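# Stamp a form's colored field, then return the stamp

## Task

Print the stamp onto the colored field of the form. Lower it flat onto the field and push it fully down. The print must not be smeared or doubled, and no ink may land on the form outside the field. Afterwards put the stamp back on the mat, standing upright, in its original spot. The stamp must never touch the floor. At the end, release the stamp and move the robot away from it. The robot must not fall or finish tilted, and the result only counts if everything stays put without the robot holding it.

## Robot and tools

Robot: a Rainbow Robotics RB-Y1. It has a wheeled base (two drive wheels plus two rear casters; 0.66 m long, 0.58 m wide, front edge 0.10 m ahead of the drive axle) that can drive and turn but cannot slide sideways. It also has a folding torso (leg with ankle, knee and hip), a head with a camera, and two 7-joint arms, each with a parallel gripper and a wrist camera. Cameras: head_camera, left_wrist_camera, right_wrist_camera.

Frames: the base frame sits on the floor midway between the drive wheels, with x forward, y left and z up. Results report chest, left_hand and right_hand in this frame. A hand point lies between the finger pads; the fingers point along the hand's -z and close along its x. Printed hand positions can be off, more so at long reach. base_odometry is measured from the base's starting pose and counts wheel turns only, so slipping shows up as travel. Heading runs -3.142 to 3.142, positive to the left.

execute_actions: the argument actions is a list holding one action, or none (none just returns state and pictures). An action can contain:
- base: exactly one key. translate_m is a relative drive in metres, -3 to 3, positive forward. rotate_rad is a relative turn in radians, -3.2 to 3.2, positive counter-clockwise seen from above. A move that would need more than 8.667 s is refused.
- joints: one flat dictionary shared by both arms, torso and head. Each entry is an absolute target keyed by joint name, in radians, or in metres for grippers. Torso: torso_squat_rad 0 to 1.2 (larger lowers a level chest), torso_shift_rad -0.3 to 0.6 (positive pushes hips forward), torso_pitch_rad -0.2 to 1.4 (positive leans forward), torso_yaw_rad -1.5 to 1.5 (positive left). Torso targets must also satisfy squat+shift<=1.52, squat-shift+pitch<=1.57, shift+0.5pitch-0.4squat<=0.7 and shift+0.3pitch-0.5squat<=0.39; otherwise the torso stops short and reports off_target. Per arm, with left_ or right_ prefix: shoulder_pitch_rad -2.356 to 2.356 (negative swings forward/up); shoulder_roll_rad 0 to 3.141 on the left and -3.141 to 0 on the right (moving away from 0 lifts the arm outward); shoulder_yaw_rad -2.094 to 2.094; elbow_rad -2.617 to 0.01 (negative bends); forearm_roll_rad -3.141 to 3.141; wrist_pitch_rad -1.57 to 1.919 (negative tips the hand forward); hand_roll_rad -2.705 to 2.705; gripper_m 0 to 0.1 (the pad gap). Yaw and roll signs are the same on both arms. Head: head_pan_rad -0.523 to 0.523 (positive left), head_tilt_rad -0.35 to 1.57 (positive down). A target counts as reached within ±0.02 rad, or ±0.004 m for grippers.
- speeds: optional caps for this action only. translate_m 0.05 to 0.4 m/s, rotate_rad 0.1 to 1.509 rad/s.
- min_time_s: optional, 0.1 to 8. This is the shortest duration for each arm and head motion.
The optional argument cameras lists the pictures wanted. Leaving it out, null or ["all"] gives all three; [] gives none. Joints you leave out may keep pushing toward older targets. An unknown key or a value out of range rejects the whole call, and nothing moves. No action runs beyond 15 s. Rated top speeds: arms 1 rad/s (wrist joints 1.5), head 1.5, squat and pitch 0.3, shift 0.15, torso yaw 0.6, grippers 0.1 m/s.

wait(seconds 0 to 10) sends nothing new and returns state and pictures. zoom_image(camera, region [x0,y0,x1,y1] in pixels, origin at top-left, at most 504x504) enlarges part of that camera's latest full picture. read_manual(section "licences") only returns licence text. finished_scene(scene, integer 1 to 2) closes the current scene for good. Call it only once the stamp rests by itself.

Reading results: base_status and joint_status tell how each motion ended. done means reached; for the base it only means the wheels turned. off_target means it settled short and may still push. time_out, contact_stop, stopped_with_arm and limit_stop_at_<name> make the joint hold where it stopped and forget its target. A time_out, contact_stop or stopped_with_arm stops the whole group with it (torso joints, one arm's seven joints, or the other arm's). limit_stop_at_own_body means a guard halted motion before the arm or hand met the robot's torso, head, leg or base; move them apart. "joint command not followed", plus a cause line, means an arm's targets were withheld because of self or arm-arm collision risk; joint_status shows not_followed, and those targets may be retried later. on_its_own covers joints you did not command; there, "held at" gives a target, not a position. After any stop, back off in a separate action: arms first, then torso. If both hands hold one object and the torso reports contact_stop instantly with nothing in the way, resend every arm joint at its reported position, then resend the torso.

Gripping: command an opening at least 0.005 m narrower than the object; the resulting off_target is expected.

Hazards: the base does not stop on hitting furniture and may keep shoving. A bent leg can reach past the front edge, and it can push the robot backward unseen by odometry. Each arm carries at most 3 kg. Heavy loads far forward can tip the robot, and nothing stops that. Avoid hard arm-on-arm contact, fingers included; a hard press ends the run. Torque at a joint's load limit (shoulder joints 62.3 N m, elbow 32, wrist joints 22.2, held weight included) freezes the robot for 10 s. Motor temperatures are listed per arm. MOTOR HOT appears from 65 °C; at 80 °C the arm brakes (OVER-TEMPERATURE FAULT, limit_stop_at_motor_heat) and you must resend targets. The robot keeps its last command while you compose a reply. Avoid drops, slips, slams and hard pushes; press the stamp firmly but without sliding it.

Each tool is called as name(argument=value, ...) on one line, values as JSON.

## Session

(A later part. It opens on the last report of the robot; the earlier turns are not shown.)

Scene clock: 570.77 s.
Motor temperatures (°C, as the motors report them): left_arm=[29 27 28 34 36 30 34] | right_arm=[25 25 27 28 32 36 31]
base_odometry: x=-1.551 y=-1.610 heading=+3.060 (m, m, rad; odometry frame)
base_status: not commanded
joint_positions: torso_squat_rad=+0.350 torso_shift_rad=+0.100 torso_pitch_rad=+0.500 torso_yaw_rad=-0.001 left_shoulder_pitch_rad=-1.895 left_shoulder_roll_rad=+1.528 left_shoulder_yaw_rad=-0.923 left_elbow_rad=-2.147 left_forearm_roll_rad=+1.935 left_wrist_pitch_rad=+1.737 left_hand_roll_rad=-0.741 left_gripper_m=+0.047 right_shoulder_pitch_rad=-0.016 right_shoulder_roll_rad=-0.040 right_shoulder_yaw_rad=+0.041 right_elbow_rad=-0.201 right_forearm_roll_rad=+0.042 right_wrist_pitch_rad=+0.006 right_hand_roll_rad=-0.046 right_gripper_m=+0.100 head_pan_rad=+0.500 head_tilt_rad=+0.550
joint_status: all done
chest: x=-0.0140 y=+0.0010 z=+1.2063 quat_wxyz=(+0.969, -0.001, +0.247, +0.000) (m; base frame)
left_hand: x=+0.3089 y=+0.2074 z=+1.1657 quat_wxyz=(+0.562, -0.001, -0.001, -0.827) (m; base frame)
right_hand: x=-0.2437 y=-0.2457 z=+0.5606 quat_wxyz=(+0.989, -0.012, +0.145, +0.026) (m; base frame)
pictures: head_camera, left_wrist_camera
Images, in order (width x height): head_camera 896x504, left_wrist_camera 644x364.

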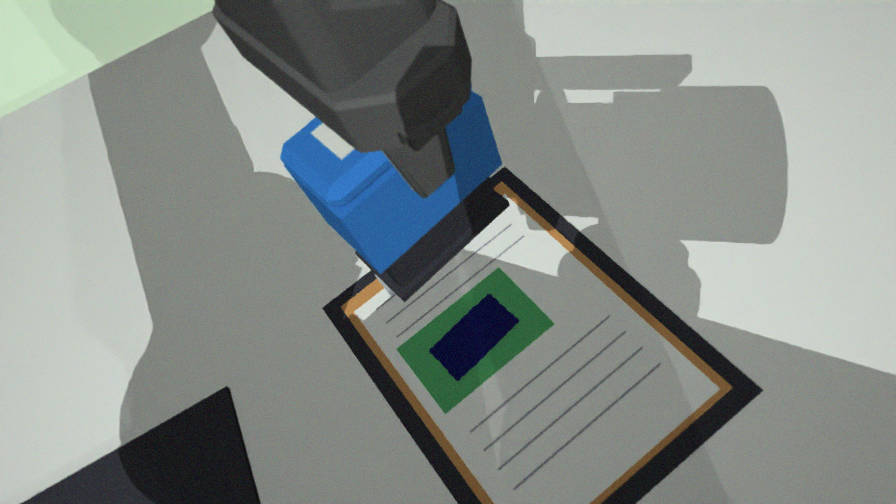

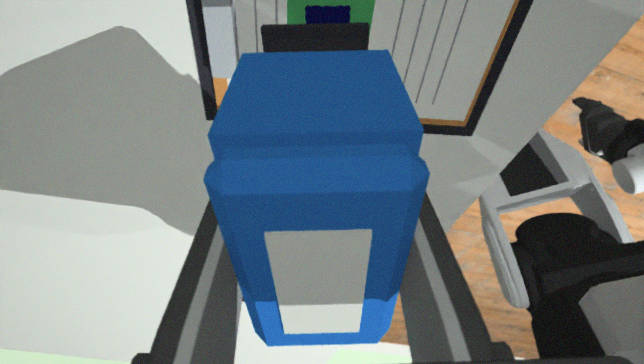

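Clean print in the field. Now reverse: forward 0.07, rotate back, restore arm pose C.

execute_actions(actions=[{"base":{"translate_m":0.07},"speeds":{"translate_m":0.1},"joints":{"left_shoulder_pitch_rad":-1.914,"left_shoulder_roll_rad":1.505,"left_shoulder_yaw_rad":-0.931,"left_elbow_rad":-2.162,"left_forearm_roll_rad":1.941,"left_wrist_pitch_rad":1.736,"left_hand_roll_rad":0.934},"min_time_s":2}], cameras=[])

execute_actions(actions=[{"base":{"rotate_rad":1.08},"speeds":{"rotate_rad":0.4}}], cameras=["left_wrist_camera","head_camera"])

Scene clock: 582.10 s.
Motor temperatures (°C, as the motors report them): left_arm=[29 27 28 34 36 29 34] | right_arm=[25 25 27 28 32 36 31]
base_odometry: x=-1.620 y=-1.605 heading=+3.061 (m, m, rad; odometry frame)
base_status: done
joint_positions: torso_squat_rad=+0.350 torso_shift_rad=+0.100 torso_pitch_rad=+0.500 torso_yaw_rad=-0.001 left_shoulder_pitch_rad=-1.913 left_shoulder_roll_rad=+1.505 left_shoulder_yaw_rad=-0.931 left_elbow_rad=-2.162 left_forearm_roll_rad=+1.941 left_wrist_pitch_rad=+1.736 left_hand_roll_rad=+0.934 left_gripper_m=+0.047 right_shoulder_pitch_rad=-0.017 right_shoulder_roll_rad=-0.040 right_shoulder_yaw_rad=+0.041 right_elbow_rad=-0.201 right_forearm_roll_rad=+0.042 right_wrist_pitch_rad=+0.006 right_hand_roll_rad=-0.046 right_gripper_m=+0.100 head_pan_rad=+0.500 head_tilt_rad=+0.550
joint_status: all done
chest: x=-0.0139 y=+0.0010 z=+1.2063 quat_wxyz=(+0.969, -0.001, +0.247, +0.000) (m; base frame)
left_hand: x=+0.3046 y=+0.1988 z=+1.1655 quat_wxyz=(+0.988, -0.001, +0.000, -0.156) (m; base frame)
right_hand: x=-0.2437 y=-0.2457 z=+0.5606 quat_wxyz=(+0.989, -0.012, +0.145, +0.026) (m; base frame)
pictures: none
No camera images: the call's "cameras" was empty. Leave "cameras" out to get every camera's image.

Scene clock: 585.97 s.
Motor temperatures (°C, as the motors report them): left_arm=[29 27 28 34 36 29 34] | right_arm=[25 25 27 28 32 36 31]
base_odometry: x=-1.620 y=-1.605 heading=-2.143 (m, m, rad; odometry frame)
base_status: done
joint_positions: torso_squat_rad=+0.350 torso_shift_rad=+0.100 torso_pitch_rad=+0.500 torso_yaw_rad=-0.001 left_shoulder_pitch_rad=-1.914 left_shoulder_roll_rad=+1.505 left_shoulder_yaw_rad=-0.931 left_elbow_rad=-2.162 left_forearm_roll_rad=+1.941 left_wrist_pitch_rad=+1.736 left_hand_roll_rad=+0.934 left_gripper_m=+0.047 right_shoulder_pitch_rad=-0.017 right_shoulder_roll_rad=-0.040 right_shoulder_yaw_rad=+0.041 right_elbow_rad=-0.201 right_forearm_roll_rad=+0.042 right_wrist_pitch_rad=+0.006 right_hand_roll_rad=-0.046 right_gripper_m=+0.100 head_pan_rad=+0.500 head_tilt_rad=+0.550
joint_status: not commanded
chest: x=-0.0139 y=+0.0010 z=+1.2063 quat_wxyz=(+0.969, -0.001, +0.247, +0.000) (m; base frame)
left_hand: x=+0.3046 y=+0.1988 z=+1.1655 quat_wxyz=(+0.988, -0.001, +0.000, -0.157) (m; base frame)
right_hand: x=-0.2437 y=-0.2457 z=+0.5606 quat_wxyz=(+0.989, -0.012, +0.145, +0.026) (m; base frame)
pictures: head_camera, left_wrist_camera
Images, in order (width x height): head_camera 896x504, left_wrist_camera 644x364.

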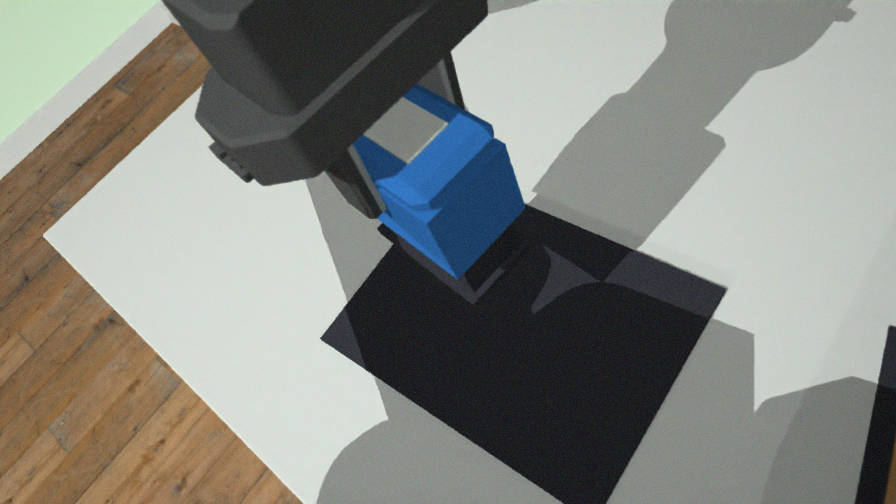

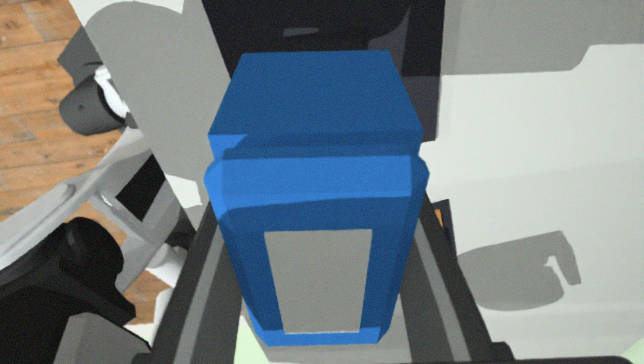

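execute_actions(actions=[{"joints":{"torso_squat_rad":0.66}}], cameras=["head_camera"])

execute_actions(actions=[{"joints":{"left_gripper_m":0.1}}], cameras=["head_camera"])

Scene clock: 592.20 s.
Motor temperatures (°C, as the motors report them): left_arm=[29 27 28 34 36 29 34] | right_arm=[25 25 27 29 32 36 31]
base_odometry: x=-1.620 y=-1.605 heading=-2.143 (m, m, rad; odometry frame)
base_status: not commanded
joint_positions: torso_squat_rad=+0.660 torso_shift_rad=+0.100 torso_pitch_rad=+0.500 torso_yaw_rad=-0.001 left_shoulder_pitch_rad=-1.914 left_shoulder_roll_rad=+1.505 left_shoulder_yaw_rad=-0.931 left_elbow_rad=-2.162 left_forearm_roll_rad=+1.941 left_wrist_pitch_rad=+1.736 left_hand_roll_rad=+0.934 left_gripper_m=+0.047 right_shoulder_pitch_rad=-0.017 right_shoulder_roll_rad=-0.040 right_shoulder_yaw_rad=+0.041 right_elbow_rad=-0.201 right_forearm_roll_rad=+0.042 right_wrist_pitch_rad=+0.006 right_hand_roll_rad=-0.046 right_gripper_m=+0.100 head_pan_rad=+0.500 head_tilt_rad=+0.550
joint_status: all done
chest: x=-0.0245 y=+0.0009 z=+1.1023 quat_wxyz=(+0.969, -0.001, +0.247, +0.000) (m; base frame)
left_hand: x=+0.2940 y=+0.1987 z=+1.0616 quat_wxyz=(+0.988, -0.001, +0.000, -0.157) (m; base frame)
right_hand: x=-0.2541 y=-0.2458 z=+0.4565 quat_wxyz=(+0.989, -0.012, +0.144, +0.026) (m; base frame)
pictures: head_camera
Images, in order (width x height): head_camera 896x504.

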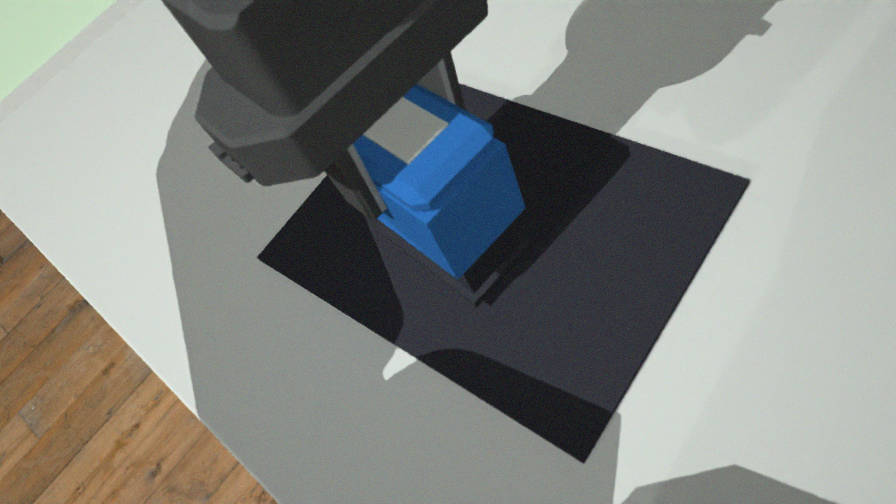

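Scene clock: 593.47 s.
Motor temperatures (°C, as the motors report them): left_arm=[29 27 28 34 36 29 34] | right_arm=[25 25 27 29 32 36 31]
base_odometry: x=-1.620 y=-1.605 heading=-2.143 (m, m, rad; odometry frame)
base_status: not commanded
joint_positions: torso_squat_rad=+0.660 torso_shift_rad=+0.100 torso_pitch_rad=+0.500 torso_yaw_rad=-0.001 left_shoulder_pitch_rad=-1.914 left_shoulder_roll_rad=+1.505 left_shoulder_yaw_rad=-0.931 left_elbow_rad=-2.162 left_forearm_roll_rad=+1.941 left_wrist_pitch_rad=+1.736 left_hand_roll_rad=+0.934 left_gripper_m=+0.100 right_shoulder_pitch_rad=-0.017 right_shoulder_roll_rad=-0.040 right_shoulder_yaw_rad=+0.041 right_elbow_rad=-0.201 right_forearm_roll_rad=+0.042 right_wrist_pitch_rad=+0.006 right_hand_roll_rad=-0.046 right_gripper_m=+0.100 head_pan_rad=+0.500 head_tilt_rad=+0.550
joint_status: all done
chest: x=-0.0245 y=+0.0009 z=+1.1023 quat_wxyz=(+0.969, -0.001, +0.247, +0.000) (m; base frame)
left_hand: x=+0.2940 y=+0.1987 z=+1.0616 quat_wxyz=(+0.988, -0.001, +0.000, -0.157) (m; base frame)
right_hand: x=-0.2541 y=-0.2458 z=+0.4565 quat_wxyz=(+0.989, -0.012, +0.144, +0.026) (m; base frame)
pictures: head_camera
Images, in order (width x height): head_camera 896x504.

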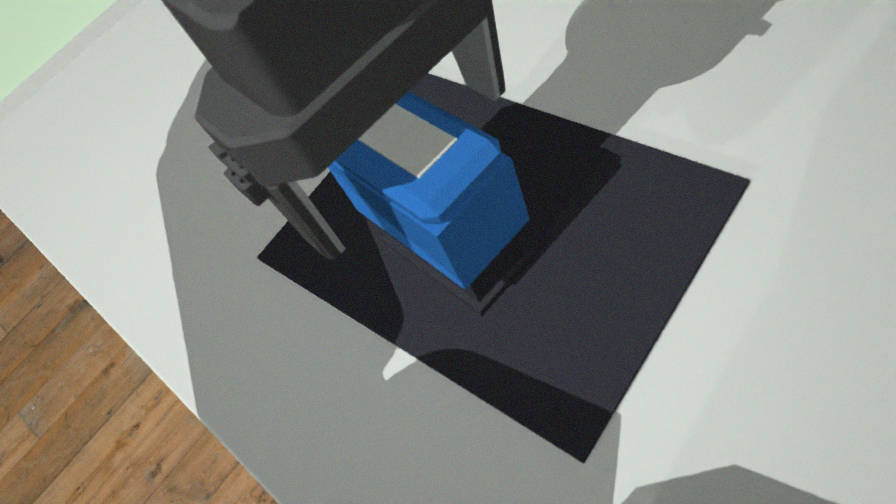

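execute_actions(actions=[{"joints":{"torso_squat_rad":0.35}}], cameras=[])

execute_actions(actions=[{"base":{"translate_m":-0.3}}], cameras=["head_camera"])

Scene clock: 601.17 s.
Motor temperatures (°C, as the motors report them): left_arm=[29 27 28 34 36 29 34] | right_arm=[25 25 27 29 32 36 31]
base_odometry: x=-1.620 y=-1.605 heading=-2.143 (m, m, rad; odometry frame)
base_status: not commanded
joint_positions: torso_squat_rad=+0.350 torso_shift_rad=+0.100 torso_pitch_rad=+0.500 torso_yaw_rad=-0.001 left_shoulder_pitch_rad=-1.914 left_shoulder_roll_rad=+1.505 left_shoulder_yaw_rad=-0.931 left_elbow_rad=-2.162 left_forearm_roll_rad=+1.941 left_wrist_pitch_rad=+1.736 left_hand_roll_rad=+0.934 left_gripper_m=+0.100 right_shoulder_pitch_rad=-0.017 right_shoulder_roll_rad=-0.040 right_shoulder_yaw_rad=+0.041 right_elbow_rad=-0.201 right_forearm_roll_rad=+0.042 right_wrist_pitch_rad=+0.006 right_hand_roll_rad=-0.046 right_gripper_m=+0.100 head_pan_rad=+0.500 head_tilt_rad=+0.550
joint_status: all done
chest: x=-0.0140 y=+0.0010 z=+1.2063 quat_wxyz=(+0.969, -0.001, +0.247, +0.000) (m; base frame)
left_hand: x=+0.3046 y=+0.1988 z=+1.1656 quat_wxyz=(+0.988, -0.001, +0.000, -0.157) (m; base frame)
right_hand: x=-0.2437 y=-0.2457 z=+0.5606 quat_wxyz=(+0.989, -0.012, +0.145, +0.026) (m; base frame)
pictures: none
No camera images: the call's "cameras" was empty. Leave "cameras" out to get every camera's image.

Scene clock: 603.67 s.
Motor temperatures (°C, as the motors report them): left_arm=[29 27 28 34 36 29 34] | right_arm=[25 25 27 29 32 36 31]
base_odometry: x=-1.458 y=-1.352 heading=-2.142 (m, m, rad; odometry frame)
base_status: done
joint_positions: torso_squat_rad=+0.350 torso_shift_rad=+0.100 torso_pitch_rad=+0.500 torso_yaw_rad=-0.001 left_shoulder_pitch_rad=-1.914 left_shoulder_roll_rad=+1.505 left_shoulder_yaw_rad=-0.931 left_elbow_rad=-2.162 left_forearm_roll_rad=+1.941 left_wrist_pitch_rad=+1.736 left_hand_roll_rad=+0.934 left_gripper_m=+0.100 right_shoulder_pitch_rad=-0.016 right_shoulder_roll_rad=-0.040 right_shoulder_yaw_rad=+0.041 right_elbow_rad=-0.201 right_forearm_roll_rad=+0.042 right_wrist_pitch_rad=+0.006 right_hand_roll_rad=-0.046 right_gripper_m=+0.100 head_pan_rad=+0.500 head_tilt_rad=+0.550
joint_status: not commanded
chest: x=-0.0141 y=+0.0010 z=+1.2063 quat_wxyz=(+0.969, -0.001, +0.247, +0.000) (m; base frame)
left_hand: x=+0.3045 y=+0.1988 z=+1.1657 quat_wxyz=(+0.988, -0.001, +0.000, -0.157) (m; base frame)
right_hand: x=-0.2438 y=-0.2457 z=+0.5606 quat_wxyz=(+0.989, -0.012, +0.145, +0.026) (m; base frame)
pictures: head_camera
Images, in order (width x height): head_camera 896x504.

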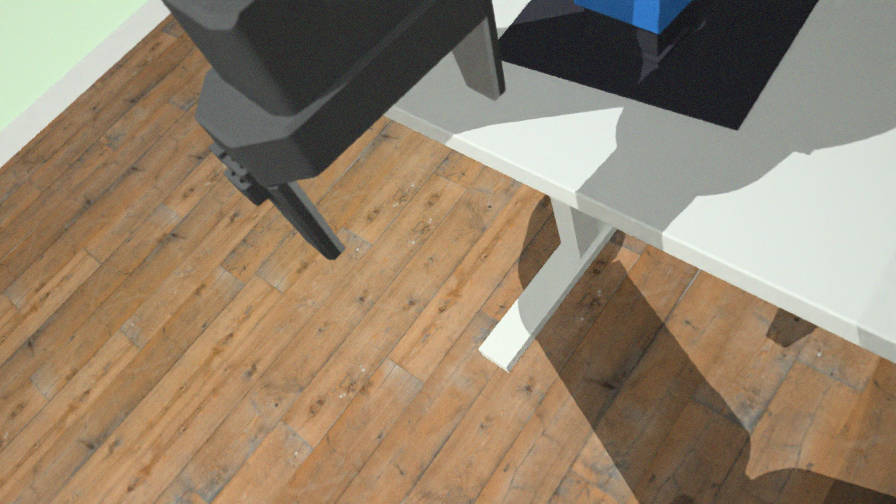

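finished_scene(scene=1)

The scene is finished: the task was done.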